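# Set a sagging lamp's head over the farthest holding mark

## Task

The lamp has a worn joint and droops when extended too far or bumped. Position the lamp head above the numbered mark that lies farthest from the lamp's foot at which the lamp still holds itself up unaided. The head's centre must sit at a height above the bench roughly equal to the head's width. The foot is loose and must finish in the same spot it occupies now. At the end the grippers must have released the lamp and pulled away; a pose that holds only because the robot supports it does not count.

## Robot and tools

Robot: two arms, left_arm and right_arm, each with six joints and a gripper. The names are labels only, not sides of a camera image. All positions share one scene frame: origin on the table top midway between the arms, +z up, +x outward over the table, left_arm on the +y side. Lengths are in metres.

execute_actions takes "actions", a list holding at most one item, plus an optional "pictures" boolean (pictures come by default). Three forms:
- Empty list {"actions": []}: sends nothing, just reports the current state.
- Motion {"actions": [{"rows": [[...]], "steps": N}]}: N is 1 to 15 control steps of 1/30 s (default 15). Each row drives one step; if there are fewer rows than steps, the final row repeats.
- Wait {"actions": [{"steps": N}]}: no new command; returns once N steps (up to 300) have elapsed since the previous result, counting the time spent replying.

Each row is a single list of 14 numbers covering both arms, even if only one moves: left_arm waist, shoulder, elbow, wrist pitch, wrist yaw, wrist roll, gripper opening, then the same seven for right_arm. The six joint values are absolute target angles in radians, in the same form the Joint positions line prints, not offsets. Stated ranges per arm: waist -2.880 to 2.880, shoulder 0.000 to 3.142, elbow 0.000 to 3.019, wrist pitch -1.693 to 1.571, wrist yaw -1.571 to 1.571, wrist roll -2.094 to 2.094. True limits may differ by up to 0.019 rad. A call whose target exceeds a range end by more than 0.019 rad, and lies beyond the joint's last reported angle, is refused and nothing is sent. Targets past the real end are clipped there, and a "joint sent to its limit" line may appear (possibly about an earlier action); absence of that line does not prove more travel exists. Gripper opening is an absolute value from -1 (closed) to +1 (fully open, 0.094 m between pads).

Motion is speed-limited: per step each joint target is capped at a lead over its measured angle (waist 0.264, shoulder 0.32, elbow 0.276, wrist pitch 0.33, wrist yaw 0.186, wrist roll 0.522 rad), and if the targets would move the gripper more than 70 mm from where it is, all of them are pulled back proportionally. Far moves therefore take several calls. Between calls the arms keep heading to the last row sent until everything has nearly stopped or a step is HELD; after that only a new action moves them further.

zoom_image takes "camera" (cam_high, cam_low, cam_left_wrist, cam_right_wrist) and "region" [x0, y0, x1, y1] in pixels from the image's top-left, at most 504 by 504. cam_high and cam_low are 504x504, the wrist cameras 616x616; images arrive in that order.

finished_scene takes "scene" (the current scene's number) and ends it irreversibly, then reports whether the goal was met. Replying with no tool call also ends things, so always make a call.

Reading results: the state line gives each gripper's end_effector_position (point between finger pads, about 1 cm behind the tips) and end_effector_quat_wxyz in the scene frame; it can be off, more so at long reach. Fingers point along the gripper's +z and close along its y. Joint positions and Joint velocities list each arm's joints (rad, rad/s) then pad gap (m, m/s). grip_measured is the measured opening on the command scale; each gripper may read up to about 1 mm off. To hold something, command roughly 0.03 below grip_measured; less than that grips more gently. Pad force tops out near 50 to 62 N, lower on thin parts. "joint command not followed" means a clearance check altered or blocked joint targets on some steps; HELD marks steps where the row was partly or wholly not sent. Joint torques follow the joint order without the gripper; they include offsets, scaling and noise and are nonzero with no load, so treat them as rough. MOTOR HOT appears from 85 °C; at 100 °C that arm goes limp (OVER-TEMPERATURE FAULT) and drops anything held, so avoid holding loads for long while thinking.

Quick, smooth, low-effort motion is preferred.

Avoid: letting the arms collide or push on each other; knocking or placing anything off the table; dropping, slamming or shoving the lamp; jolting the lamp, which can make it sag; sliding or tipping its foot. Extend the lamp gradually, release gently and watch whether it holds before choosing the farthest stable mark, then open the gripper and withdraw both arms.

Each tool is called after ">>>" as a command line: name --argument value for each argument, lists and objects as JSON in quotes; but a table of rows of numbers goes row by row, as --pt "numbers of a row", without its own name.

## Session

>>> execute_actions --actions '[]'

Scene clock: 0.00 s of 6600.00 s.
left_arm: end_effector_position=(+0.5406, +0.5091, +0.2558) grip_measured=+1.000 end_effector_quat_wxyz=(+0.740, -0.221, +0.631, +0.081) | right_arm: end_effector_position=(+0.2766, -0.0759, +0.1871) grip_measured=+1.000 end_effector_quat_wxyz=(+0.567, -0.600, +0.553, +0.111)
Joint positions: left_arm=[ 0.362  1.567  0.743  0.935 -0.272 -0.197  0.094] | right_arm=[ 0.527  0.935  0.372  0.185 -0.458 -0.807  0.094]
Joint velocities: left_arm=[-0.015 -0.005  0.002  0.007 -0.081  0.022  0.   ] | right_arm=[-0.005 -0.005 -0.012 -0.012  0.022 -0.007  0.   ]
Joint torques (N m, as the arm reports them, + toward a larger angle): no reading
Motor temperatures (°C, as the motors report them): left_arm=[29 29 29 28 28 28] | right_arm=[27 30 38 28 29 27]

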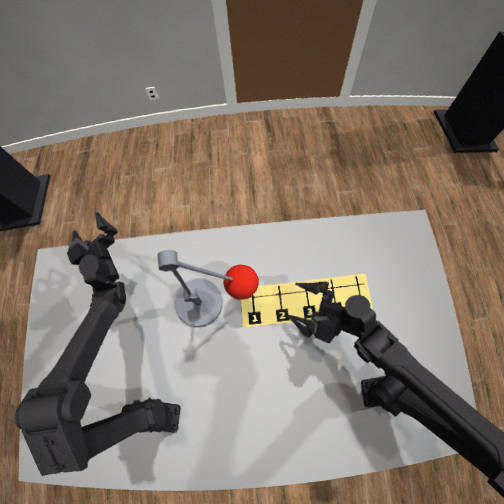

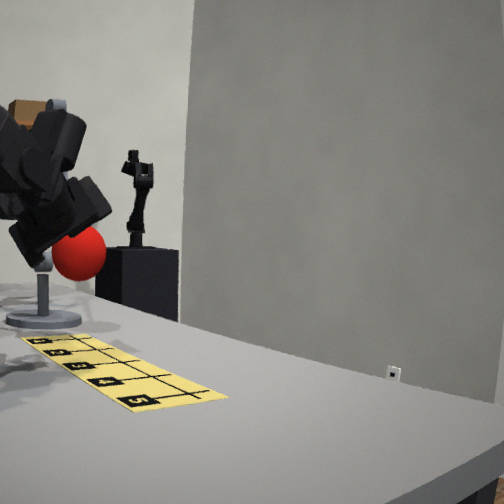

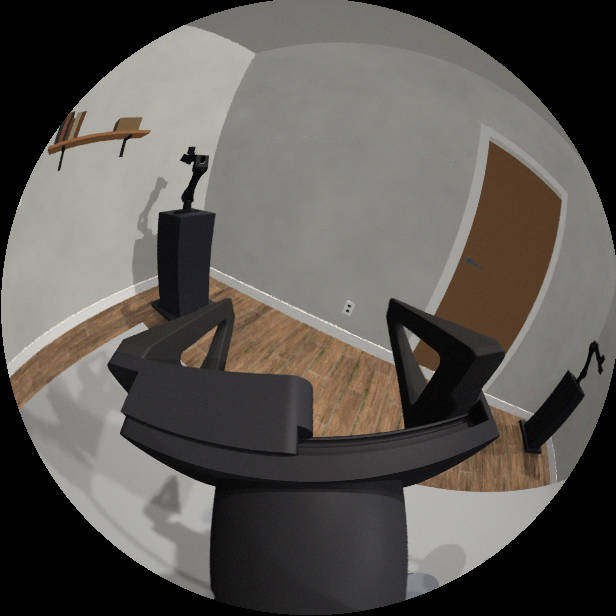

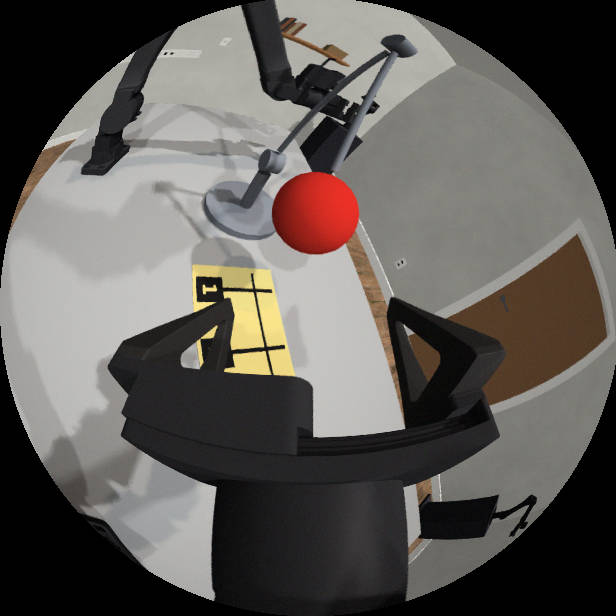

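>>> zoom_image --camera "cam_high" --region '[160, 270, 250, 340]'

>>> zoom_image --camera "cam_high" --region '[230, 250, 380, 340]'

>>> zoom_image --camera "cam_low" --region '[0, 80, 250, 430]'

>>> zoom_image --camera "cam_high" --region '[140, 235, 270, 335]'

Region (160, 270, 250, 340) of cam_high's 504x504 image, scaled by 5.600, with more detail than that image has.

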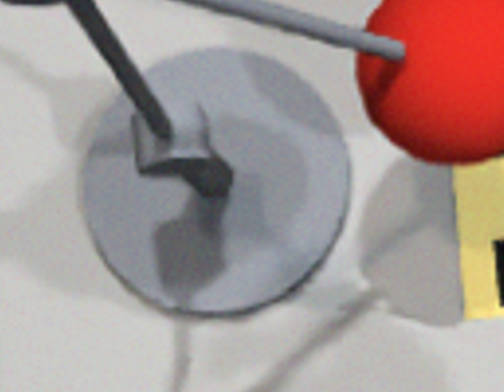

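Region (230, 250, 380, 340) of cam_high's 504x504 image, scaled by 3.360, with more detail than that image has; it fills the top 302 rows of this view, and the rest is white.

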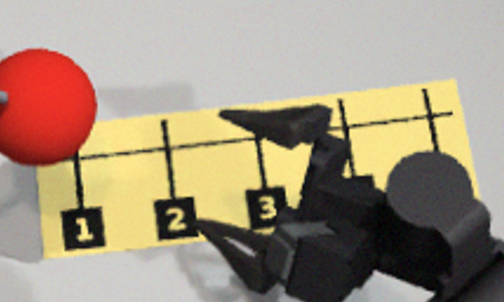

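Region (0, 80, 250, 430) of cam_low's 504x504 image, scaled by 1.440, with more detail than that image has; it fills the left 360 columns of this view, and the rest is white.

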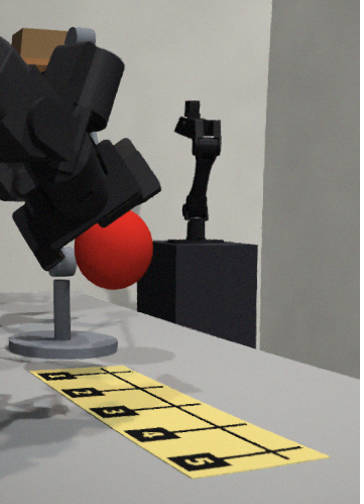

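Region (140, 235, 270, 335) of cam_high's 504x504 image, scaled by 3.877, with more detail than that image has; it fills the top 388 rows of this view, and the rest is white.

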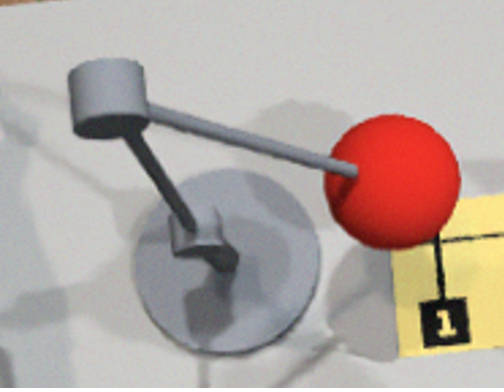

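>>> execute_actions --actions '[{"rows": [ [0.362,1.567,0.743,0.935,-0.271,-0.197,0.98, 0.528,0.935,0.372,0.185,-0.456,-0.807,0.97], [0.362,1.567,0.741,0.935,-0.267,-0.195,0.95, 0.531,0.935,0.372,0.185,-0.449,-0.806,0.94], [0.363,1.568,0.739,0.936,-0.261,-0.193,0.92, 0.537,0.935,0.372,0.185,-0.437,-0.804,0.90], [0.363,1.568,0.736,0.936,-0.252,-0.190,0.89, 0.544,0.935,0.372,0.185,-0.421,-0.802,0.86], [0.364,1.569,0.733,0.937,-0.242,-0.186,0.86, 0.553,0.935,0.372,0.185,-0.402,-0.800,0.82], [0.364,1.569,0.729,0.937,-0.229,-0.181,0.83, 0.564,0.935,0.372,0.185,-0.378,-0.797,0.78], [0.365,1.570,0.724,0.938,-0.214,-0.175,0.80, 0.576,0.935,0.372,0.185,-0.351,-0.794,0.74], [0.366,1.571,0.718,0.939,-0.197,-0.169,0.77, 0.590,0.935,0.372,0.185,-0.321,-0.790,0.70], [0.367,1.572,0.712,0.940,-0.178,-0.162,0.74, 0.606,0.935,0.372,0.185,-0.287,-0.786,0.66], [0.368,1.573,0.705,0.941,-0.157,-0.154,0.71, 0.623,0.935,0.372,0.185,-0.251,-0.782,0.62], [0.369,1.575,0.698,0.942,-0.135,-0.146,0.68, 0.641,0.935,0.372,0.185,-0.212,-0.777,0.58], [0.371,1.576,0.690,0.943,-0.111,-0.137,0.65, 0.660,0.935,0.372,0.185,-0.170,-0.772,0.55], [0.372,1.577,0.681,0.944,-0.086,-0.127,0.63, 0.680,0.935,0.372,0.185,-0.126,-0.766,0.52], [0.373,1.579,0.673,0.946,-0.059,-0.117,0.61, 0.701,0.935,0.372,0.185,-0.080,-0.761,0.50], [0.375,1.580,0.663,0.947,-0.030,-0.107,0.60, 0.724,0.935,0.372,0.185,-0.032,-0.755,0.50] ], "steps": 15}]' --pictures false

>>> execute_actions --actions '[{"rows": [ [0.377,1.582,0.653,0.949,-0.001,-0.096,0.6, 0.746,0.936,0.373,0.186,0.017,-0.749,0.5], [0.378,1.584,0.643,0.950,0.030,-0.084,0.6, 0.770,0.939,0.375,0.188,0.068,-0.742,0.5], [0.380,1.585,0.633,0.952,0.062,-0.072,0.6, 0.794,0.944,0.379,0.192,0.120,-0.736,0.5], [0.382,1.587,0.622,0.953,0.095,-0.060,0.6, 0.818,0.951,0.385,0.197,0.173,-0.729,0.5], [0.384,1.589,0.611,0.955,0.129,-0.047,0.6, 0.843,0.959,0.391,0.204,0.227,-0.723,0.5], [0.385,1.591,0.599,0.957,0.164,-0.034,0.6, 0.868,0.969,0.400,0.211,0.281,-0.716,0.5], [0.387,1.593,0.587,0.958,0.199,-0.021,0.6, 0.893,0.981,0.409,0.220,0.336,-0.709,0.5], [0.389,1.595,0.575,0.960,0.236,-0.008,0.6, 0.919,0.994,0.419,0.230,0.390,-0.703,0.5], [0.391,1.597,0.563,0.962,0.273,0.006,0.6, 0.944,1.008,0.431,0.241,0.445,-0.696,0.5], [0.393,1.599,0.551,0.964,0.310,0.020,0.6, 0.969,1.024,0.444,0.253,0.499,-0.689,0.5], [0.395,1.601,0.538,0.966,0.348,0.034,0.6, 0.994,1.040,0.457,0.266,0.553,-0.683,0.5], [0.397,1.603,0.526,0.968,0.386,0.048,0.6, 1.018,1.058,0.472,0.280,0.606,-0.676,0.5], [0.399,1.605,0.513,0.970,0.424,0.063,0.6, 1.042,1.077,0.487,0.294,0.658,-0.670,0.5], [0.401,1.607,0.500,0.972,0.463,0.077,0.6, 1.066,1.096,0.503,0.310,0.709,-0.663,0.5], [0.404,1.610,0.488,0.974,0.502,0.092,0.6, 1.088,1.117,0.519,0.325,0.758,-0.657,0.5] ], "steps": 15}]' --pictures false

>>> execute_actions --actions '[{"rows": [ [0.406,1.612,0.475,0.975,0.540,0.106,0.6, 1.111,1.138,0.536,0.342,0.806,-0.651,0.5], [0.408,1.614,0.462,0.977,0.579,0.120,0.6, 1.132,1.160,0.554,0.358,0.852,-0.646,0.5], [0.410,1.616,0.449,0.979,0.617,0.135,0.6, 1.152,1.182,0.572,0.376,0.896,-0.640,0.5], [0.412,1.618,0.437,0.981,0.655,0.149,0.6, 1.171,1.205,0.590,0.393,0.938,-0.635,0.5], [0.414,1.620,0.424,0.983,0.693,0.163,0.6, 1.189,1.228,0.609,0.411,0.977,-0.630,0.5], [0.416,1.622,0.412,0.985,0.730,0.177,0.6, 1.206,1.251,0.628,0.429,1.013,-0.626,0.5], [0.418,1.624,0.400,0.987,0.767,0.191,0.6, 1.222,1.274,0.647,0.447,1.047,-0.622,0.5], [0.420,1.626,0.388,0.989,0.804,0.204,0.6, 1.236,1.297,0.665,0.465,1.077,-0.618,0.5], [0.422,1.628,0.376,0.990,0.839,0.217,0.6, 1.248,1.321,0.684,0.483,1.104,-0.615,0.5], [0.423,1.630,0.364,0.992,0.874,0.230,0.6, 1.259,1.344,0.703,0.501,1.128,-0.612,0.5], [0.425,1.632,0.353,0.994,0.908,0.243,0.6, 1.268,1.367,0.722,0.518,1.147,-0.610,0.5], [0.427,1.634,0.342,0.995,0.941,0.255,0.6, 1.275,1.390,0.740,0.536,1.163,-0.608,0.5], [0.429,1.635,0.332,0.997,0.973,0.267,0.6, 1.281,1.412,0.758,0.553,1.175,-0.606,0.5], [0.430,1.637,0.322,0.998,1.004,0.279,0.6, 1.284,1.434,0.776,0.570,1.182,-0.605,0.5], [0.432,1.639,0.312,1.000,1.033,0.290,0.6, 1.285,1.455,0.793,0.586,1.184,-0.605,0.5] ], "steps": 15}]' --pictures false

>>> execute_actions --actions '[{"rows": [ [0.434,1.640,0.302,1.001,1.062,0.300,0.6, 1.285,1.475,0.809,0.602,1.184,-0.605,0.5], [0.435,1.642,0.294,1.003,1.089,0.310,0.6, 1.285,1.495,0.825,0.617,1.184,-0.605,0.5], [0.436,1.643,0.285,1.004,1.114,0.320,0.6, 1.285,1.513,0.840,0.632,1.184,-0.605,0.5], [0.438,1.644,0.277,1.005,1.138,0.329,0.6, 1.285,1.531,0.855,0.645,1.184,-0.605,0.5], [0.439,1.646,0.270,1.006,1.160,0.337,0.6, 1.285,1.548,0.868,0.658,1.184,-0.605,0.5], [0.440,1.647,0.263,1.007,1.181,0.345,0.6, 1.285,1.564,0.881,0.670,1.184,-0.605,0.5], [0.441,1.648,0.257,1.008,1.200,0.352,0.6, 1.285,1.578,0.893,0.681,1.184,-0.605,0.5], [0.442,1.649,0.251,1.009,1.217,0.358,0.6, 1.285,1.591,0.903,0.691,1.184,-0.605,0.5], [0.443,1.650,0.246,1.010,1.232,0.364,0.6, 1.285,1.602,0.912,0.700,1.184,-0.605,0.5], [0.443,1.650,0.242,1.010,1.245,0.369,0.6, 1.285,1.612,0.921,0.708,1.184,-0.605,0.5], [0.444,1.651,0.239,1.011,1.255,0.373,0.6, 1.285,1.621,0.927,0.715,1.184,-0.605,0.5], [0.444,1.651,0.236,1.011,1.264,0.376,0.6, 1.285,1.628,0.933,0.720,1.184,-0.605,0.5], [0.445,1.652,0.234,1.012,1.270,0.378,0.6, 1.285,1.632,0.937,0.723,1.184,-0.605,0.5], [0.445,1.652,0.232,1.012,1.274,0.380,0.6, 1.285,1.635,0.939,0.726,1.184,-0.605,0.5], [0.445,1.652,0.232,1.012,1.275,0.380,0.6, 1.285,1.6365,0.940,0.727,1.184,-0.605,0.5] ], "steps": 15}]' --pictures false

>>> execute_actions --actions '[{"steps": 12}]'

Scene clock: 120.50 s of 6600.00 s.
left_arm: end_effector_position=(+0.5388, +0.4720, +0.2301) grip_measured=+0.608 end_effector_quat_wxyz=(+0.727, -0.131, +0.674, +0.027) | right_arm: end_effector_position=(+0.2873, -0.0747, +0.1807) grip_measured=+0.505 end_effector_quat_wxyz=(+0.562, -0.568, +0.602, +0.002)
Joint positions: left_arm=[ 0.362  1.567  0.69   0.935 -0.057 -0.151  0.076] | right_arm=[ 0.673  0.935  0.372  0.185 -0.077 -0.783  0.071]
Joint velocities: left_arm=[-0.015 -0.005 -0.271 -0.002  0.681  0.212 -0.013] | right_arm=[ 0.659 -0.005  0.002 -0.007  1.194  0.198 -0.006]
Joint torques (N m, as the arm reports them, + toward a larger angle): left_arm=[ -0.75 -11.9    6.41   2.61  -0.03   0.08] | right_arm=[-0.63 -3.82  8.74  1.43 -0.12  0.19]
Motor temperatures (°C, as the motors report them): left_arm=[29 31 35 28 28 28] | right_arm=[27 30 45 28 28 27]
Steps of this call (steps 1 to 90: nothing new was sent; then 117.00 s passed at rest; steps 91 to 105: all 15 steps of this action). Readings (joint positions):
91: left_arm=[0.362 1.567 0.743 0.935 -0.272 -0.197] | right_arm=[0.527 0.935 0.372 0.185 -0.458 -0.807]
92: left_arm=[0.362 1.567 0.743 0.935 -0.271 -0.197] | right_arm=[0.527 0.935 0.372 0.185 -0.456 -0.807]
94: left_arm=[0.362 1.567 0.743 0.935 -0.262 -0.197] | right_arm=[0.527 0.935 0.372 0.185 -0.437 -0.807]
98: left_arm=[0.362 1.567 0.740 0.935 -0.214 -0.192] | right_arm=[0.549 0.935 0.372 0.185 -0.349 -0.805]
105: the state above

Scene clock: 121.00 s of 6600.00 s.
left_arm: end_effector_position=(+0.4827, +0.3858, +0.1428) grip_measured=+0.601 end_effector_quat_wxyz=(+0.658, +0.088, +0.741, -0.102) | right_arm: end_effector_position=(+0.2779, -0.0543, +0.1903) grip_measured=+0.502 end_effector_quat_wxyz=(+0.568, -0.465, +0.651, -0.193)
Joint positions: left_arm=[0.385 1.594 0.519 0.949 0.464 0.023 0.075] | right_arm=[ 1.035  1.066  0.423  0.264  0.71  -0.694  0.071]
Joint velocities: left_arm=[ 0.073  0.063 -0.359  0.051  1.018  0.359 -0.001] | right_arm=[0.698 0.62  0.471 0.422 1.37  0.227 0.001]
Joint torques (N m, as the arm reports them, + toward a larger angle): left_arm=[ -0.45 -10.67   5.1    2.9   -0.02   0.06] | right_arm=[ 0.06 -4.06 13.94  2.33  0.05  0.23]
Motor temperatures (°C, as the motors report them): left_arm=[29 31 35 28 28 28] | right_arm=[27 30 45 28 28 27]
Steps of this call (steps 1 to 15: all 15 steps of this action). Readings (joint positions):
1: left_arm=[0.362 1.567 0.681 0.935 -0.029 -0.143] | right_arm=[0.694 0.935 0.372 0.185 -0.029 -0.779]
2: left_arm=[0.362 1.567 0.671 0.935 0.000 -0.134] | right_arm=[0.717 0.935 0.372 0.185 0.020 -0.773]
4: left_arm=[0.363 1.569 0.651 0.935 0.063 -0.114] | right_arm=[0.763 0.935 0.372 0.185 0.123 -0.763]
8: left_arm=[0.370 1.576 0.607 0.937 0.201 -0.069] | right_arm=[0.862 0.948 0.372 0.192 0.338 -0.738]
15: the state above

Scene clock: 121.50 s of 6600.00 s.
left_arm: end_effector_position=(+0.3693, +0.3052, +0.0872) grip_measured=+0.601 end_effector_quat_wxyz=(+0.590, +0.284, +0.708, -0.263) | right_arm: end_effector_position=(+0.2661, +0.0550, +0.2540) grip_measured=+0.502 end_effector_quat_wxyz=(+0.649, -0.304, +0.661, -0.224)
Joint positions: left_arm=[0.414 1.624 0.337 0.976 1.003 0.227 0.075] | right_arm=[ 1.273  1.393  0.713  0.528  1.175 -0.623  0.071]
Joint velocities: left_arm=[ 0.044  0.044 -0.271  0.061  0.813  0.418  0.001] | right_arm=[ 0.112  0.679  0.486  0.491  0.11   0.007 -0.   ]
Joint torques (N m, as the arm reports them, + toward a larger angle): left_arm=[-0.83 -8.44  3.34  2.68  0.11  0.09] | right_arm=[-1.81 -7.61 12.04  1.68  0.24  0.18]
Motor temperatures (°C, as the motors report them): left_arm=[29 31 34 28 28 28] | right_arm=[27 30 45 28 28 27]
Steps of this call (steps 1 to 15: all 15 steps of this action). Readings (joint positions):
1: left_arm=[0.387 1.596 0.506 0.951 0.503 0.036] | right_arm=[1.059 1.086 0.441 0.280 0.759 -0.688]
2: left_arm=[0.389 1.598 0.493 0.952 0.541 0.050] | right_arm=[1.081 1.107 0.460 0.296 0.807 -0.681]
4: left_arm=[0.393 1.602 0.468 0.956 0.618 0.078] | right_arm=[1.124 1.149 0.501 0.331 0.896 -0.670]
8: left_arm=[0.401 1.611 0.418 0.964 0.768 0.134] | right_arm=[1.198 1.234 0.584 0.405 1.045 -0.648]
15: the state above

Scene clock: 122.00 s of 6600.00 s.
left_arm: end_effector_position=(+0.2976, +0.2739, +0.0776) grip_measured=+0.601 end_effector_quat_wxyz=(+0.568, +0.364, +0.653, -0.344) | right_arm: end_effector_position=(+0.2850, +0.1262, +0.2498) grip_measured=+0.502 end_effector_quat_wxyz=(+0.678, -0.258, +0.662, -0.187)
Joint positions: left_arm=[0.429 1.64  0.241 0.993 1.27  0.354 0.075] | right_arm=[ 1.278  1.609  0.887  0.695  1.18  -0.615  0.071]
Joint velocities: left_arm=[-0.005 -0.005 -0.051  0.002  0.095  0.154  0.   ] | right_arm=[ 0.005  0.103  0.066  0.09   0.007 -0.051 -0.   ]
Joint torques (N m, as the arm reports them, + toward a larger angle): left_arm=[-0.81 -7.53  2.31  2.45  0.26  0.07] | right_arm=[ -0.03 -11.74  11.28   2.17   0.07   0.22]
Motor temperatures (°C, as the motors report them): left_arm=[29 31 34 28 28 28] | right_arm=[27 30 45 28 28 27]
Steps of this call (steps 1 to 15: all 15 steps of this action). Readings (joint positions):
1: left_arm=[0.415 1.626 0.327 0.978 1.033 0.239] | right_arm=[1.276 1.414 0.731 0.545 1.178 -0.622]
2: left_arm=[0.417 1.628 0.318 0.980 1.061 0.251] | right_arm=[1.278 1.436 0.747 0.560 1.179 -0.620]
4: left_arm=[0.420 1.631 0.299 0.983 1.113 0.273] | right_arm=[1.278 1.476 0.779 0.591 1.180 -0.618]
8: left_arm=[0.425 1.636 0.269 0.988 1.198 0.311] | right_arm=[1.278 1.543 0.834 0.643 1.180 -0.616]
15: the state above

Scene clock: 122.40 s of 6600.00 s.
left_arm: end_effector_position=(+0.2968, +0.2738, +0.0775) grip_measured=+0.601 end_effector_quat_wxyz=(+0.571, +0.369, +0.650, -0.341) | right_arm: end_effector_position=(+0.2853, +0.1272, +0.2497) grip_measured=+0.502 end_effector_quat_wxyz=(+0.679, -0.256, +0.662, -0.185)
Joint positions: left_arm=[0.43  1.641 0.239 0.993 1.272 0.369 0.075] | right_arm=[ 1.278  1.613  0.889  0.702  1.18  -0.614  0.071]
Joint velocities: left_arm=[-0.005 -0.005 -0.002  0.007 -0.081  0.022 -0.001] | right_arm=[-0.015  0.005 -0.002  0.012 -0.066  0.007 -0.   ]
Joint torques (N m, as the arm reports them, + toward a larger angle): left_arm=[-0.56 -7.11  2.21  2.44  0.29  0.08] | right_arm=[ -1.26 -11.64  11.83   2.28   0.08   0.13]
Motor temperatures (°C, as the motors report them): left_arm=[29 31 34 28 28 28] | right_arm=[27 30 45 28 28 27]
Steps of this call (steps 1 to 12: the robot went on to your last target). Readings (joint positions):
1: left_arm=[0.430 1.641 0.240 0.993 1.271 0.358] | right_arm=[1.278 1.612 0.888 0.697 1.180 -0.615]
2: left_arm=[0.430 1.641 0.239 0.993 1.272 0.360] | right_arm=[1.278 1.613 0.889 0.699 1.180 -0.615]
4: left_arm=[0.430 1.641 0.239 0.993 1.272 0.364] | right_arm=[1.278 1.613 0.889 0.700 1.180 -0.615]
8: left_arm=[0.430 1.641 0.239 0.993 1.272 0.367] | right_arm=[1.278 1.613 0.889 0.702 1.180 -0.614]
12: the state above

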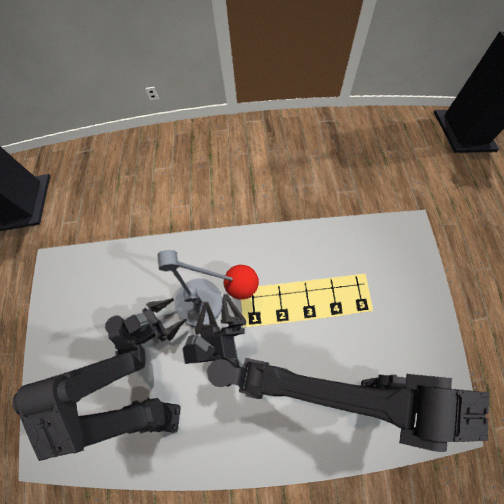

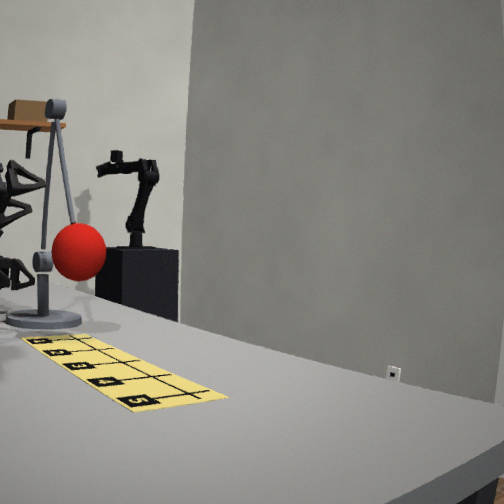

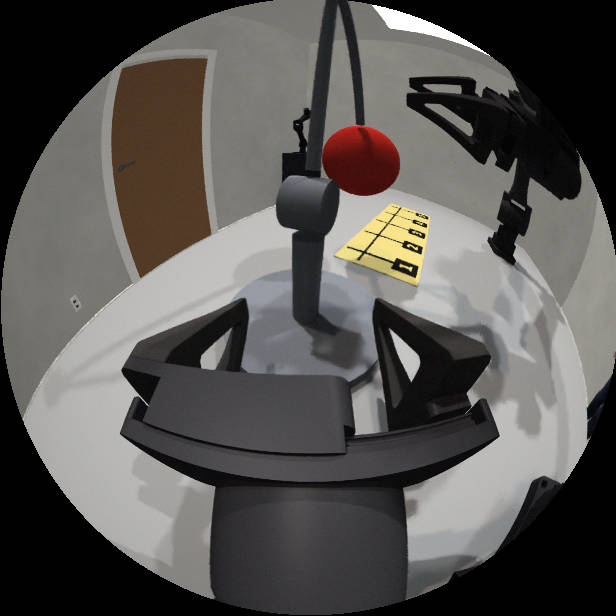

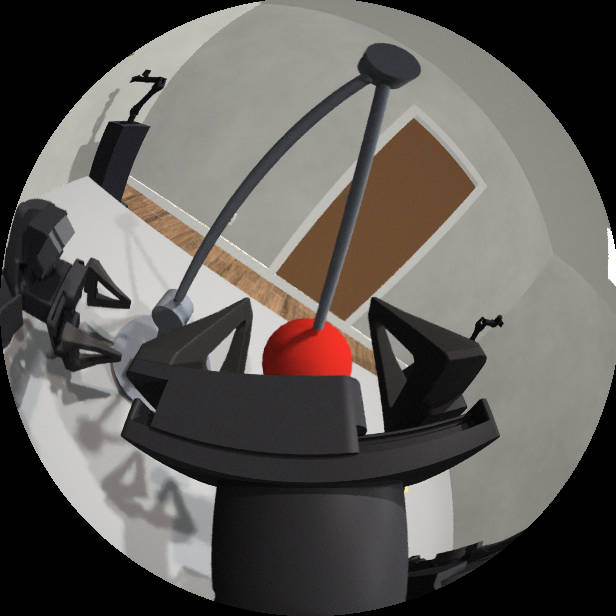

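>>> execute_actions --actions '[]'

Scene clock: 133.77 s of 6600.00 s.
left_arm: end_effector_position=(+0.2968, +0.2738, +0.0775) grip_measured=+0.601 end_effector_quat_wxyz=(+0.571, +0.369, +0.650, -0.341) | right_arm: end_effector_position=(+0.2853, +0.1272, +0.2497) grip_measured=+0.502 end_effector_quat_wxyz=(+0.679, -0.256, +0.662, -0.185)
Joint positions: left_arm=[0.43  1.641 0.239 0.993 1.272 0.37  0.075] | right_arm=[ 1.278  1.613  0.889  0.702  1.18  -0.614  0.071]
Joint velocities: left_arm=[ 0.005 -0.005 -0.012 -0.002 -0.007 -0.007  0.   ] | right_arm=[-0.005 -0.015 -0.002 -0.012  0.051 -0.007 -0.   ]
Joint torques (N m, as the arm reports them, + toward a larger angle): left_arm=[-0.63 -7.16  2.24  2.43  0.28  0.09] | right_arm=[ -0.97 -11.09  11.84   1.97   0.1    0.18]
Motor temperatures (°C, as the motors report them): left_arm=[29 31 32 28 28 28] | right_arm=[27 31 46 28 28 27]
Steps of this call (steps 1 to 30: the robot went on to your last target; steps 31 to 90: nothing new was sent; then 8.37 s passed at rest). Readings (joint positions):
1: left_arm=[0.430 1.641 0.239 0.993 1.272 0.369] | right_arm=[1.278 1.613 0.889 0.702 1.180 -0.614]
2: left_arm=[0.430 1.641 0.239 0.993 1.272 0.369] | right_arm=[1.278 1.613 0.889 0.702 1.180 -0.614]
4: left_arm=[0.430 1.641 0.239 0.993 1.272 0.369] | right_arm=[1.278 1.613 0.889 0.702 1.180 -0.614]
8: left_arm=[0.430 1.641 0.239 0.993 1.272 0.370] | right_arm=[1.278 1.613 0.889 0.702 1.180 -0.614]
90: the state above
All arms were judged still, so your last target was given up. Only a new action makes them travel on or press farther. Fingers that are still opening or closing keep moving.

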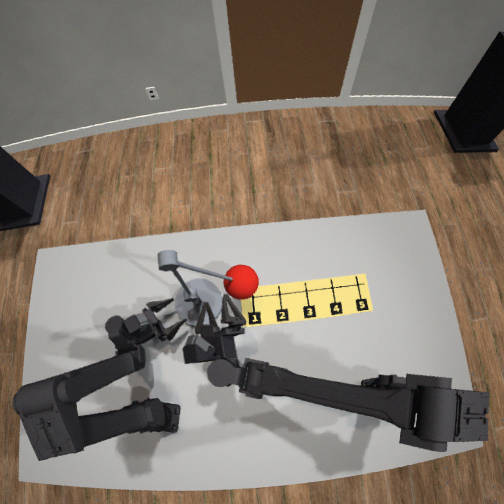

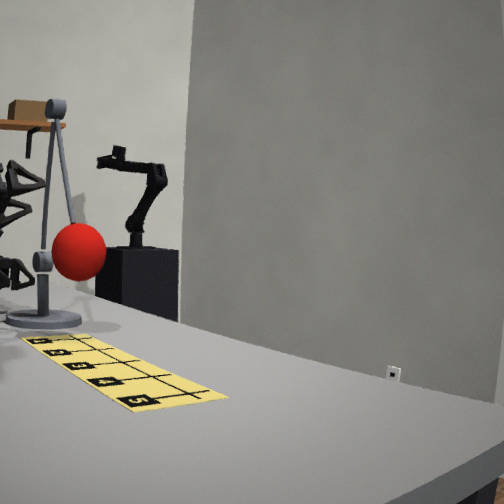

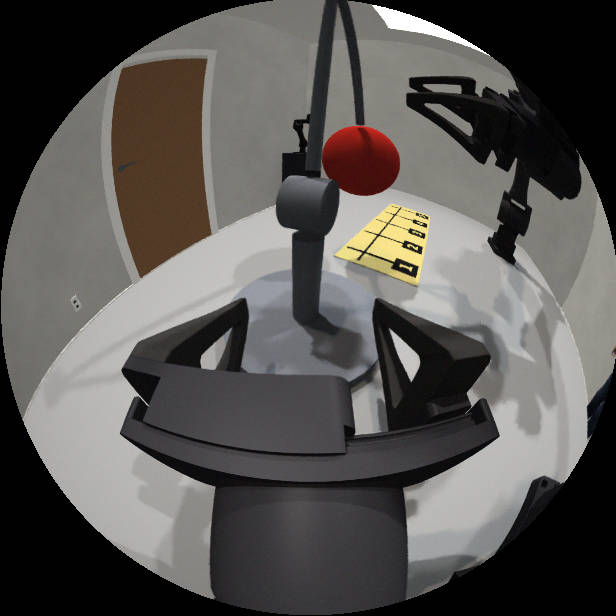

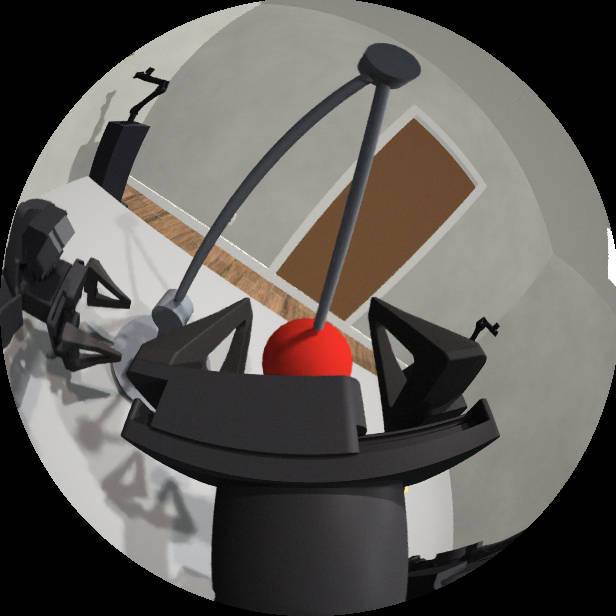

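>>> zoom_image --camera "cam_low" --region '[0, 80, 170, 350]'

>>> zoom_image --camera "cam_high" --region '[140, 230, 390, 350]'

Region (0, 80, 170, 350) of cam_low's 504x504 image, scaled by 1.867, with more detail than that image has; it fills the left 317 columns of this view, and the rest is white.

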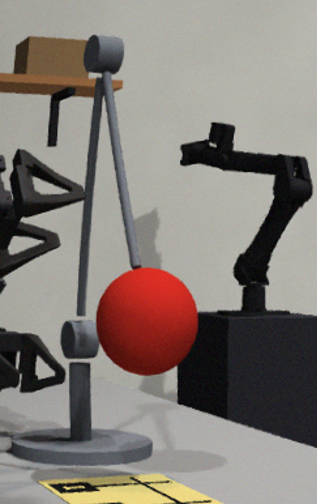

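Region (140, 230, 390, 350) of cam_high's 504x504 image, scaled by 2.016, with more detail than that image has; it fills the top 242 rows of this view, and the rest is white.

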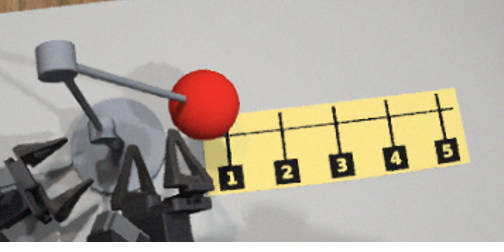

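>>> execute_actions --actions '[{"rows": [[0.4441,1.6524,0.2324,1.0121,1.2741,0.3799,0.6,1.2845,1.6365,0.9402,0.7269,1.1836,-0.6043,0.5],[0.4416,1.6534,0.2334,1.0125,1.2716,0.3797,0.6,1.2832,1.6366,0.9407,0.7264,1.1823,-0.6024,0.5],[0.4374,1.6552,0.2352,1.0132,1.2674,0.3794,0.6,1.2810,1.6367,0.9416,0.7258,1.1803,-0.5993,0.5],[0.4319,1.6575,0.2375,1.0141,1.2619,0.3790,0.6,1.2781,1.6369,0.9428,0.7249,1.1776,-0.5950,0.5],[0.4250,1.6604,0.2404,1.0152,1.2550,0.3785,0.6,1.2745,1.6371,0.9442,0.7237,1.1743,-0.5898,0.5],[0.4169,1.6638,0.2438,1.0165,1.2469,0.3779,0.6,1.2702,1.6373,0.9459,0.7224,1.1704,-0.5837,0.5],[0.4078,1.6676,0.2476,1.0179,1.2378,0.3772,0.6,1.2654,1.6375,0.9479,0.7209,1.1659,-0.5767,0.5],[0.3976,1.6718,0.2518,1.0195,1.2276,0.3765,0.6,1.2601,1.6378,0.9500,0.7193,1.1610,-0.5690,0.5],[0.3867,1.6764,0.2564,1.0213,1.2167,0.3757,0.6,1.2543,1.6381,0.9523,0.7175,1.1557,-0.5607,0.5],[0.3750,1.6813,0.2613,1.0231,1.2050,0.3748,0.6,1.2482,1.6384,0.9548,0.7156,1.1500,-0.5519,0.5],[0.3627,1.6864,0.2664,1.0251,1.1927,0.3739,0.6,1.2417,1.6388,0.9574,0.7136,1.1441,-0.5425,0.5],[0.3500,1.6918,0.2718,1.0271,1.1800,0.3730,0.6,1.2350,1.6391,0.9601,0.7115,1.1379,-0.5328,0.5],[0.3368,1.6973,0.2773,1.0292,1.1668,0.3720,0.6,1.2281,1.6395,0.9628,0.7094,1.1315,-0.5229,0.5],[0.3235,1.7029,0.2829,1.0314,1.1535,0.3710,0.6,1.2211,1.6399,0.9657,0.7072,1.1250,-0.5127,0.5],[0.3100,1.7085,0.2885,1.0335,1.1400,0.3700,0.6,1.2140,1.6403,0.9685,0.7050,1.1185,-0.5025,0.5]], "steps": 15}]' --pictures false

>>> execute_actions --actions '[{"rows": [[0.2965,1.7141,0.2941,1.0356,1.1265,0.3690,0.6,1.2069,1.6406,0.9713,0.7028,1.1120,-0.4923,0.5],[0.2832,1.7197,0.2997,1.0378,1.1132,0.3680,0.6,1.1999,1.6410,0.9742,0.7006,1.1055,-0.4821,0.5],[0.2700,1.7252,0.3052,1.0399,1.1000,0.3670,0.6,1.1930,1.6414,0.9769,0.6985,1.0991,-0.4722,0.5],[0.2573,1.7306,0.3106,1.0419,1.0873,0.3661,0.6,1.1863,1.6417,0.9796,0.6964,1.0929,-0.4625,0.5],[0.2450,1.7357,0.3157,1.0439,1.0750,0.3652,0.6,1.1798,1.6421,0.9822,0.6944,1.0870,-0.4531,0.5],[0.2333,1.7406,0.3206,1.0457,1.0633,0.3643,0.6,1.1737,1.6424,0.9847,0.6925,1.0813,-0.4443,0.5],[0.2224,1.7452,0.3252,1.0475,1.0524,0.3635,0.6,1.1679,1.6427,0.9870,0.6907,1.0760,-0.4360,0.5],[0.2122,1.7494,0.3294,1.0491,1.0422,0.3628,0.6,1.1626,1.6430,0.9891,0.6891,1.0711,-0.4283,0.5],[0.2031,1.7532,0.3332,1.0505,1.0331,0.3621,0.6,1.1578,1.6432,0.9911,0.6876,1.0666,-0.4213,0.5],[0.1950,1.7566,0.3366,1.0518,1.0250,0.3615,0.6,1.1535,1.6434,0.9928,0.6863,1.0627,-0.4152,0.5],[0.1881,1.7595,0.3395,1.0529,1.0181,0.3610,0.6,1.1499,1.6436,0.9942,0.6851,1.0594,-0.4100,0.5],[0.1826,1.7618,0.3418,1.0538,1.0126,0.3606,0.6,1.1470,1.6438,0.9954,0.6842,1.0567,-0.4057,0.5],[0.1784,1.7636,0.3436,1.0545,1.0084,0.3603,0.6,1.1448,1.6439,0.9963,0.6836,1.0547,-0.4026,0.5],[0.1759,1.7646,0.3446,1.0549,1.0059,0.3601,0.6,1.1435,1.6440,0.9968,0.6831,1.0534,-0.4007,0.5],[0.1750,1.7650,0.3450,1.0550,1.0050,0.3600,0.6,1.1430,1.6440,0.9970,0.6830,1.0530,-0.4000,0.5]], "steps": 15}]' --pictures false

>>> execute_actions --actions '[{"steps": 12}]'

Scene clock: 250.60 s of 6600.00 s.
left_arm: end_effector_position=(+0.3072, +0.2577, +0.0607) grip_measured=+0.601 end_effector_quat_wxyz=(+0.558, +0.368, +0.670, -0.324) | right_arm: end_effector_position=(+0.3006, +0.1319, +0.2595) grip_measured=+0.502 end_effector_quat_wxyz=(+0.691, -0.233, +0.667, -0.149)
Joint positions: left_arm=[0.349 1.688 0.251 1.01  1.155 0.37  0.075] | right_arm=[ 1.247  1.613  0.912  0.702  1.128 -0.549  0.071]
Joint velocities: left_arm=[-0.435  0.161  0.139  0.042 -0.388 -0.051 -0.002] | right_arm=[-0.269 -0.015  0.095 -0.012 -0.242  0.183  0.001]
Joint torques (N m, as the arm reports them, + toward a larger angle): left_arm=[-3.02 -7.52  4.93  2.56  0.1  -0.05] | right_arm=[ -1.63 -11.06  11.89   0.94  -0.13   0.08]
Motor temperatures (°C, as the motors report them): left_arm=[29 30 30 28 28 28] | right_arm=[27 32 49 29 28 27]
Steps of this call (steps 1 to 90: nothing new was sent; then 113.33 s passed at rest; steps 91 to 105: all 15 steps of this action). Readings (joint positions):
91: left_arm=[0.430 1.641 0.239 0.993 1.272 0.370] | right_arm=[1.278 1.613 0.889 0.702 1.180 -0.614]
92: left_arm=[0.430 1.641 0.239 0.993 1.272 0.370] | right_arm=[1.278 1.613 0.889 0.702 1.180 -0.614]
94: left_arm=[0.430 1.642 0.239 0.995 1.269 0.370] | right_arm=[1.278 1.613 0.889 0.702 1.180 -0.612]
98: left_arm=[0.427 1.651 0.239 0.999 1.239 0.370] | right_arm=[1.278 1.613 0.892 0.702 1.170 -0.598]
105: the state above

Scene clock: 251.10 s of 6600.00 s.
left_arm: end_effector_position=(+0.3340, +0.2179, +0.0483) grip_measured=+0.601 end_effector_quat_wxyz=(+0.551, +0.397, +0.667, -0.306) | right_arm: end_effector_position=(+0.3447, +0.1194, +0.2739) grip_measured=+0.502 end_effector_quat_wxyz=(+0.705, -0.174, +0.680, -0.106)
Joint positions: left_arm=[0.19  1.753 0.321 1.035 1.01  0.37  0.075] | right_arm=[ 1.154  1.613  0.943  0.702  1.058 -0.428  0.071]
Joint velocities: left_arm=[-0.093  0.034  0.017  0.022  0.022 -0.037 -0.001] | right_arm=[-0.063 -0.005  0.027 -0.007 -0.066  0.183  0.   ]
Joint torques (N m, as the arm reports them, + toward a larger angle): left_arm=[-2.82 -8.84  4.57  2.56  0.03 -0.18] | right_arm=[ -1.45 -11.42  12.31   0.41  -0.27   0.18]
Motor temperatures (°C, as the motors report them): left_arm=[29 30 30 28 28 28] | right_arm=[27 32 49 28 28 27]
Steps of this call (steps 1 to 15: all 15 steps of this action). Readings (joint positions):
1: left_arm=[0.334 1.693 0.257 1.012 1.142 0.370] | right_arm=[1.238 1.613 0.914 0.702 1.122 -0.540]
2: left_arm=[0.320 1.699 0.263 1.014 1.128 0.370] | right_arm=[1.229 1.613 0.917 0.702 1.115 -0.531]
4: left_arm=[0.293 1.710 0.276 1.019 1.102 0.370] | right_arm=[1.212 1.613 0.922 0.702 1.103 -0.512]
8: left_arm=[0.245 1.730 0.300 1.027 1.055 0.370] | right_arm=[1.182 1.613 0.932 0.702 1.080 -0.475]
15: the state above

Scene clock: 251.50 s of 6600.00 s.
left_arm: end_effector_position=(+0.3342, +0.2168, +0.0481) grip_measured=+0.601 end_effector_quat_wxyz=(+0.551, +0.398, +0.667, -0.306) | right_arm: end_effector_position=(+0.3457, +0.1190, +0.2741) grip_measured=+0.502 end_effector_quat_wxyz=(+0.706, -0.167, +0.681, -0.100)
Joint positions: left_arm=[0.187 1.754 0.322 1.036 1.008 0.37  0.075] | right_arm=[ 1.153  1.613  0.944  0.702  1.057 -0.411  0.071]
Joint velocities: left_arm=[-0.005  0.005 -0.002 -0.002 -0.022 -0.037 -0.001] | right_arm=[-0.015 -0.015 -0.002 -0.002 -0.007  0.007 -0.   ]
Joint torques (N m, as the arm reports them, + toward a larger angle): left_arm=[-2.98 -8.93  4.58  2.63  0.03 -0.18] | right_arm=[ -1.37 -11.77  12.28   0.34  -0.29   0.19]
Motor temperatures (°C, as the motors report them): left_arm=[29 30 30 28 28 28] | right_arm=[27 32 49 28 28 27]
Steps of this call (steps 1 to 12: the robot went on to your last target). Readings (joint positions):
1: left_arm=[0.188 1.754 0.322 1.035 1.009 0.370] | right_arm=[1.153 1.613 0.944 0.702 1.058 -0.424]
2: left_arm=[0.187 1.754 0.322 1.035 1.008 0.370] | right_arm=[1.153 1.613 0.944 0.702 1.058 -0.421]
4: left_arm=[0.187 1.754 0.322 1.036 1.008 0.370] | right_arm=[1.153 1.613 0.944 0.702 1.057 -0.417]
8: left_arm=[0.187 1.754 0.322 1.036 1.008 0.370] | right_arm=[1.153 1.613 0.944 0.702 1.057 -0.413]
12: the state above

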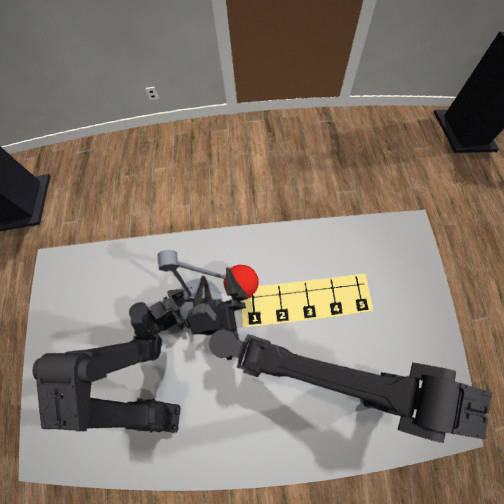

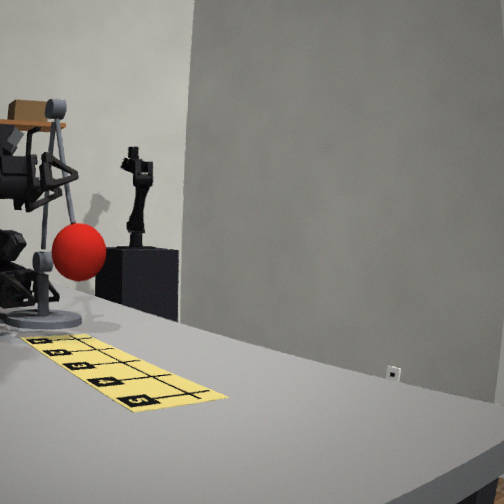

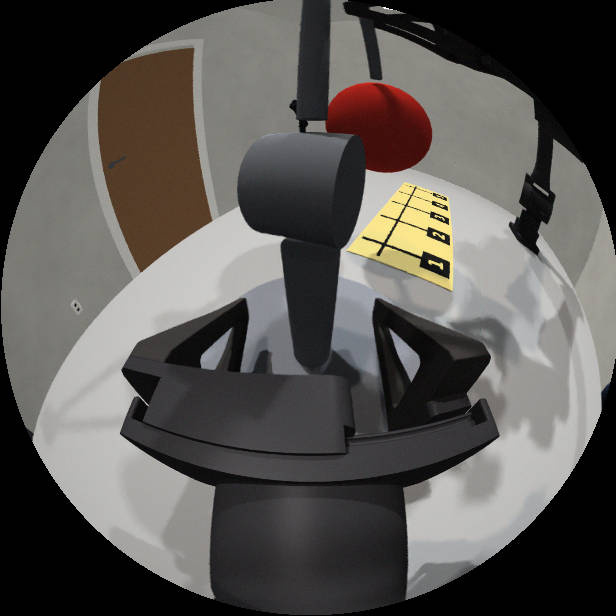

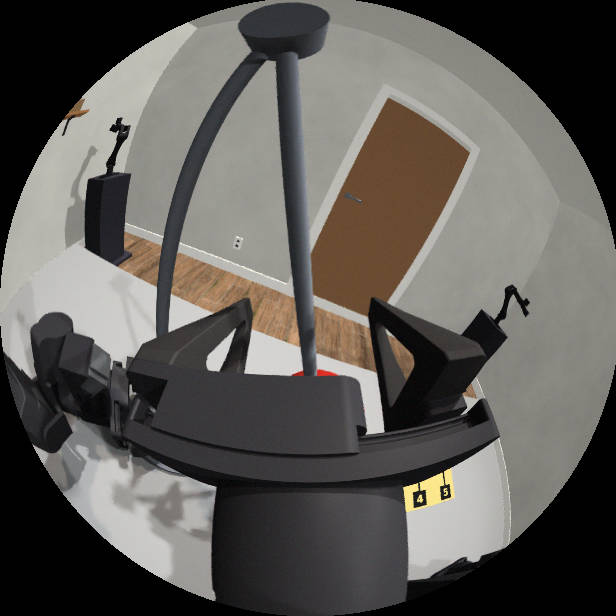

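>>> zoom_image --camera "cam_right_wrist" --region '[230, 200, 390, 390]'

>>> zoom_image --camera "cam_low" --region '[0, 90, 130, 340]'

>>> zoom_image --camera "cam_left_wrist" --region '[230, 220, 390, 390]'

Region (230, 200, 390, 390) of cam_right_wrist's 616x616 image, scaled by 2.653, with more detail than that image has; it fills the left 424 columns of this view, and the rest is white.

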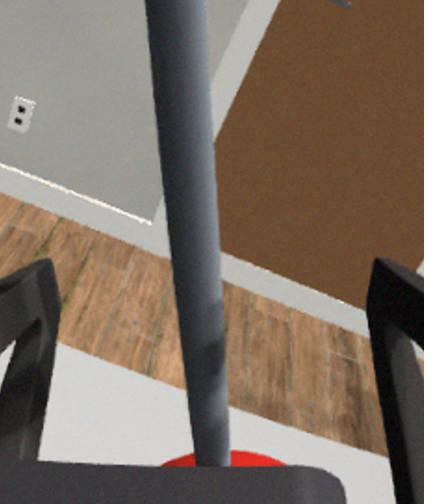

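Region (0, 90, 130, 340) of cam_low's 504x504 image, scaled by 2.016, with more detail than that image has; it fills the left 262 columns of this view, and the rest is white.

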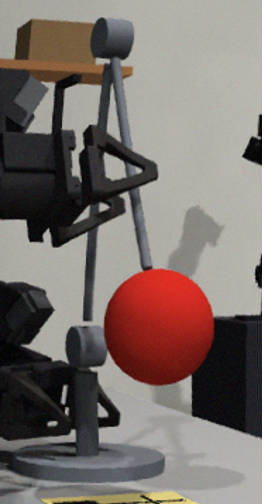

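Region (230, 220, 390, 390) of cam_left_wrist's 616x616 image, scaled by 2.965, with more detail than that image has; it fills the left 474 columns of this view, and the rest is white.

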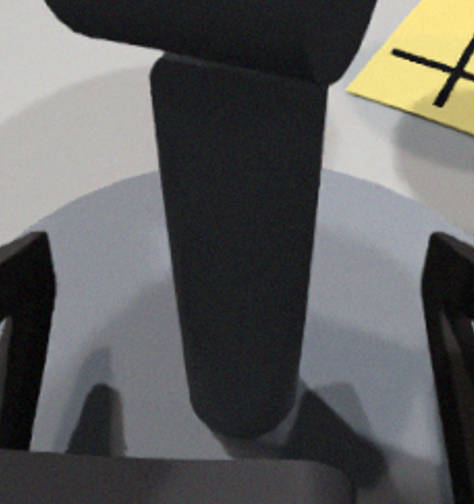

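>>> execute_actions --actions '[{"rows": [[0.175,1.765,0.345,1.055,1.005,0.36,0.55,1.143,1.644,0.997,0.683,1.053,-0.405,0.44],[0.175,1.765,0.345,1.055,1.005,0.36,0.48,1.143,1.644,0.997,0.683,1.053,-0.412,0.36],[0.175,1.765,0.345,1.055,1.005,0.36,0.40,1.143,1.644,0.997,0.683,1.053,-0.42,0.27],[0.175,1.765,0.345,1.055,1.005,0.36,0.31,1.143,1.644,0.997,0.683,1.053,-0.428,0.17],[0.175,1.765,0.345,1.055,1.005,0.36,0.22,1.143,1.644,0.997,0.683,1.053,-0.437,0.07],[0.175,1.765,0.345,1.055,1.005,0.36,0.13,1.143,1.644,0.997,0.683,1.053,-0.446,-0.03],[0.175,1.765,0.345,1.055,1.005,0.36,0.04,1.143,1.644,0.997,0.683,1.053,-0.455,-0.13],[0.175,1.765,0.345,1.055,1.005,0.36,-0.05,1.143,1.644,0.997,0.683,1.053,-0.463,-0.23],[0.175,1.765,0.345,1.055,1.005,0.36,-0.14,1.143,1.644,0.997,0.683,1.053,-0.47,-0.33],[0.175,1.765,0.345,1.055,1.005,0.36,-0.22,1.143,1.644,0.997,0.683,1.053,-0.476,-0.43],[0.175,1.765,0.345,1.055,1.005,0.36,-0.30,1.143,1.644,0.997,0.683,1.053,-0.48,-0.52],[0.175,1.765,0.345,1.055,1.005,0.36,-0.36,1.143,1.644,0.997,0.683,1.053,-0.48,-0.59],[0.175,1.765,0.345,1.055,1.005,0.36,-0.41,1.143,1.644,0.997,0.683,1.053,-0.48,-0.65],[0.175,1.765,0.345,1.055,1.005,0.36,-0.44,1.143,1.644,0.997,0.683,1.053,-0.48,-0.69],[0.175,1.765,0.345,1.055,1.005,0.36,-0.46,1.143,1.644,0.997,0.683,1.053,-0.48,-0.72]], "steps": 15}]' --pictures false

>>> execute_actions --actions '[{"rows": [[0.175,1.765,0.345,1.055,1.005,0.36,-0.47,1.143,1.644,0.997,0.683,1.053,-0.48,-0.73],[0.175,1.765,0.345,1.055,1.005,0.36,-0.478,1.143,1.644,0.997,0.683,1.053,-0.48,-0.74],[0.175,1.765,0.345,1.055,1.005,0.36,-0.486,1.143,1.644,0.997,0.683,1.053,-0.48,-0.75],[0.175,1.765,0.345,1.055,1.005,0.36,-0.494,1.143,1.644,0.997,0.683,1.053,-0.48,-0.76],[0.175,1.765,0.345,1.055,1.005,0.36,-0.502,1.143,1.644,0.997,0.683,1.053,-0.48,-0.77],[0.175,1.765,0.345,1.055,1.005,0.36,-0.509,1.143,1.644,0.997,0.683,1.053,-0.48,-0.779],[0.175,1.765,0.345,1.055,1.005,0.36,-0.516,1.143,1.644,0.997,0.683,1.053,-0.48,-0.788],[0.175,1.765,0.345,1.055,1.005,0.36,-0.522,1.143,1.644,0.997,0.683,1.053,-0.48,-0.796],[0.175,1.765,0.345,1.055,1.005,0.36,-0.528,1.143,1.644,0.997,0.683,1.053,-0.48,-0.804],[0.175,1.765,0.345,1.055,1.005,0.36,-0.534,1.143,1.644,0.997,0.683,1.053,-0.48,-0.811],[0.175,1.765,0.345,1.055,1.005,0.36,-0.54,1.143,1.644,0.997,0.683,1.053,-0.48,-0.818],[0.175,1.765,0.345,1.055,1.005,0.36,-0.545,1.143,1.644,0.997,0.683,1.053,-0.48,-0.824],[0.175,1.765,0.345,1.055,1.005,0.36,-0.55,1.143,1.644,0.997,0.683,1.053,-0.48,-0.83],[0.175,1.765,0.345,1.055,1.005,0.36,-0.555,1.143,1.644,0.997,0.683,1.053,-0.48,-0.835],[0.175,1.765,0.345,1.055,1.005,0.36,-0.555,1.143,1.644,0.997,0.683,1.053,-0.48,-0.835]], "steps": 15}]'

Scene clock: 281.67 s of 6600.00 s.
left_arm: end_effector_position=(+0.3342, +0.2168, +0.0481) grip_measured=-0.447 end_effector_quat_wxyz=(+0.551, +0.398, +0.667, -0.306) | right_arm: end_effector_position=(+0.3456, +0.1200, +0.2736) grip_measured=-0.700 end_effector_quat_wxyz=(+0.703, -0.186, +0.676, -0.117)
Joint positions: left_arm=[0.187 1.754 0.322 1.036 1.008 0.37  0.026] | right_arm=[ 1.153  1.614  0.944  0.701  1.052 -0.461  0.014]
Joint velocities: left_arm=[-0.005 -0.015 -0.002  0.002 -0.037 -0.022 -0.024] | right_arm=[-0.015  0.034  0.002 -0.017 -0.037 -0.139 -0.035]
Joint torques (N m, as the arm reports them, + toward a larger angle): left_arm=[-2.95 -9.07  4.58  2.62  0.05 -0.18] | right_arm=[ -1.36 -11.64  12.51   0.52  -0.03  -0.11]
Motor temperatures (°C, as the motors report them): left_arm=[29 30 31 28 28 28] | right_arm=[27 32 51 28 28 27]
Steps of this call (steps 1 to 30: the robot went on to your last target; steps 31 to 90: nothing new was sent; then 26.67 s passed at rest; steps 91 to 105: all 15 steps of this action). Readings (joint positions):
91: left_arm=[0.187 1.754 0.322 1.036 1.008 0.370] | right_arm=[1.153 1.613 0.944 0.702 1.057 -0.409]
92: left_arm=[0.187 1.754 0.322 1.036 1.008 0.370] | right_arm=[1.153 1.613 0.944 0.702 1.057 -0.409]
94: left_arm=[0.187 1.754 0.322 1.036 1.008 0.370] | right_arm=[1.153 1.613 0.944 0.702 1.057 -0.411]
98: left_arm=[0.187 1.754 0.322 1.036 1.008 0.370] | right_arm=[1.153 1.613 0.944 0.702 1.057 -0.429]
105: the state above

Scene clock: 282.17 s of 6600.00 s.
left_arm: end_effector_position=(+0.3340, +0.2164, +0.0482) grip_measured=-0.523 end_effector_quat_wxyz=(+0.550, +0.397, +0.667, -0.308) | right_arm: end_effector_position=(+0.3459, +0.1213, +0.2727) grip_measured=-0.814 end_effector_quat_wxyz=(+0.703, -0.191, +0.675, -0.118)
Joint positions: left_arm=[0.186 1.754 0.322 1.036 1.009 0.365 0.022] | right_arm=[ 1.153  1.617  0.946  0.701  1.049 -0.467  0.009]
Joint velocities: left_arm=[-0.015  0.005 -0.002  0.002  0.037 -0.007 -0.   ] | right_arm=[ 0.005 -0.005  0.007 -0.007  0.11  -0.007  0.   ]
Joint torques (N m, as the arm reports them, + toward a larger angle): left_arm=[-2.88 -9.05  4.58  2.64  0.02 -0.13] | right_arm=[ -1.73 -11.99  12.15   0.36   0.08  -0.02]
Motor temperatures (°C, as the motors report them): left_arm=[29 30 31 28 28 28] | right_arm=[27 32 51 28 28 27]
Steps of this call (steps 1 to 15: all 15 steps of this action). Readings (joint positions):
1: left_arm=[0.187 1.754 0.322 1.036 1.008 0.370] | right_arm=[1.153 1.615 0.945 0.701 1.052 -0.463]
2: left_arm=[0.187 1.754 0.322 1.036 1.008 0.370] | right_arm=[1.153 1.616 0.945 0.701 1.052 -0.464]
4: left_arm=[0.187 1.754 0.322 1.036 1.009 0.369] | right_arm=[1.153 1.616 0.946 0.701 1.051 -0.466]
8: left_arm=[0.187 1.754 0.322 1.036 1.009 0.366] | right_arm=[1.153 1.617 0.946 0.701 1.049 -0.467]
15: the state above

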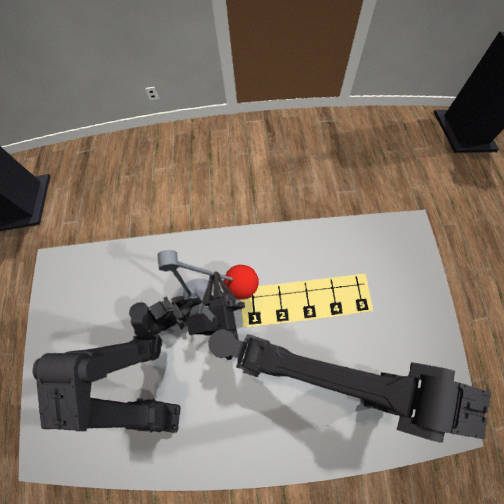

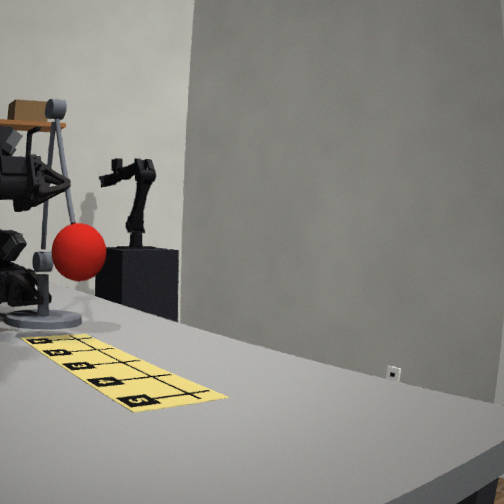

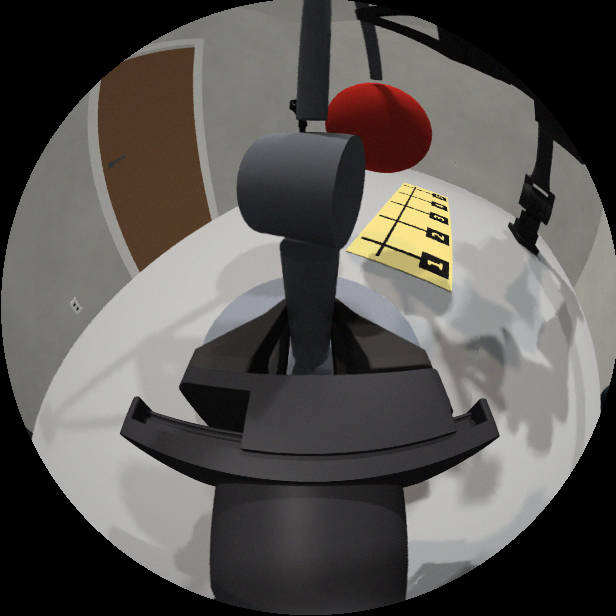

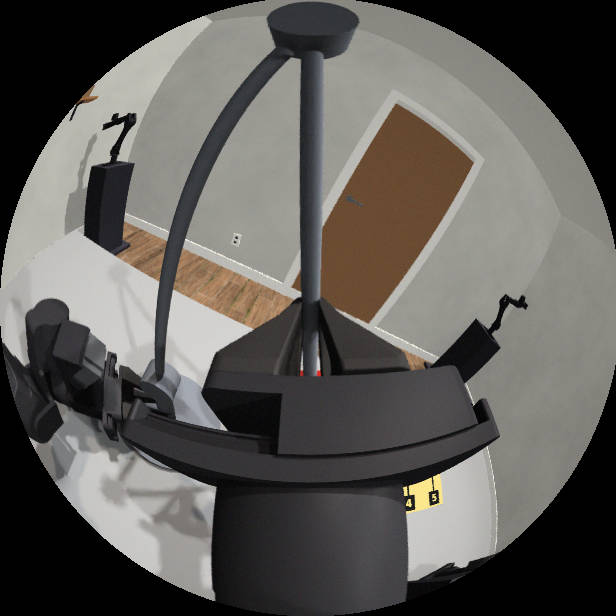

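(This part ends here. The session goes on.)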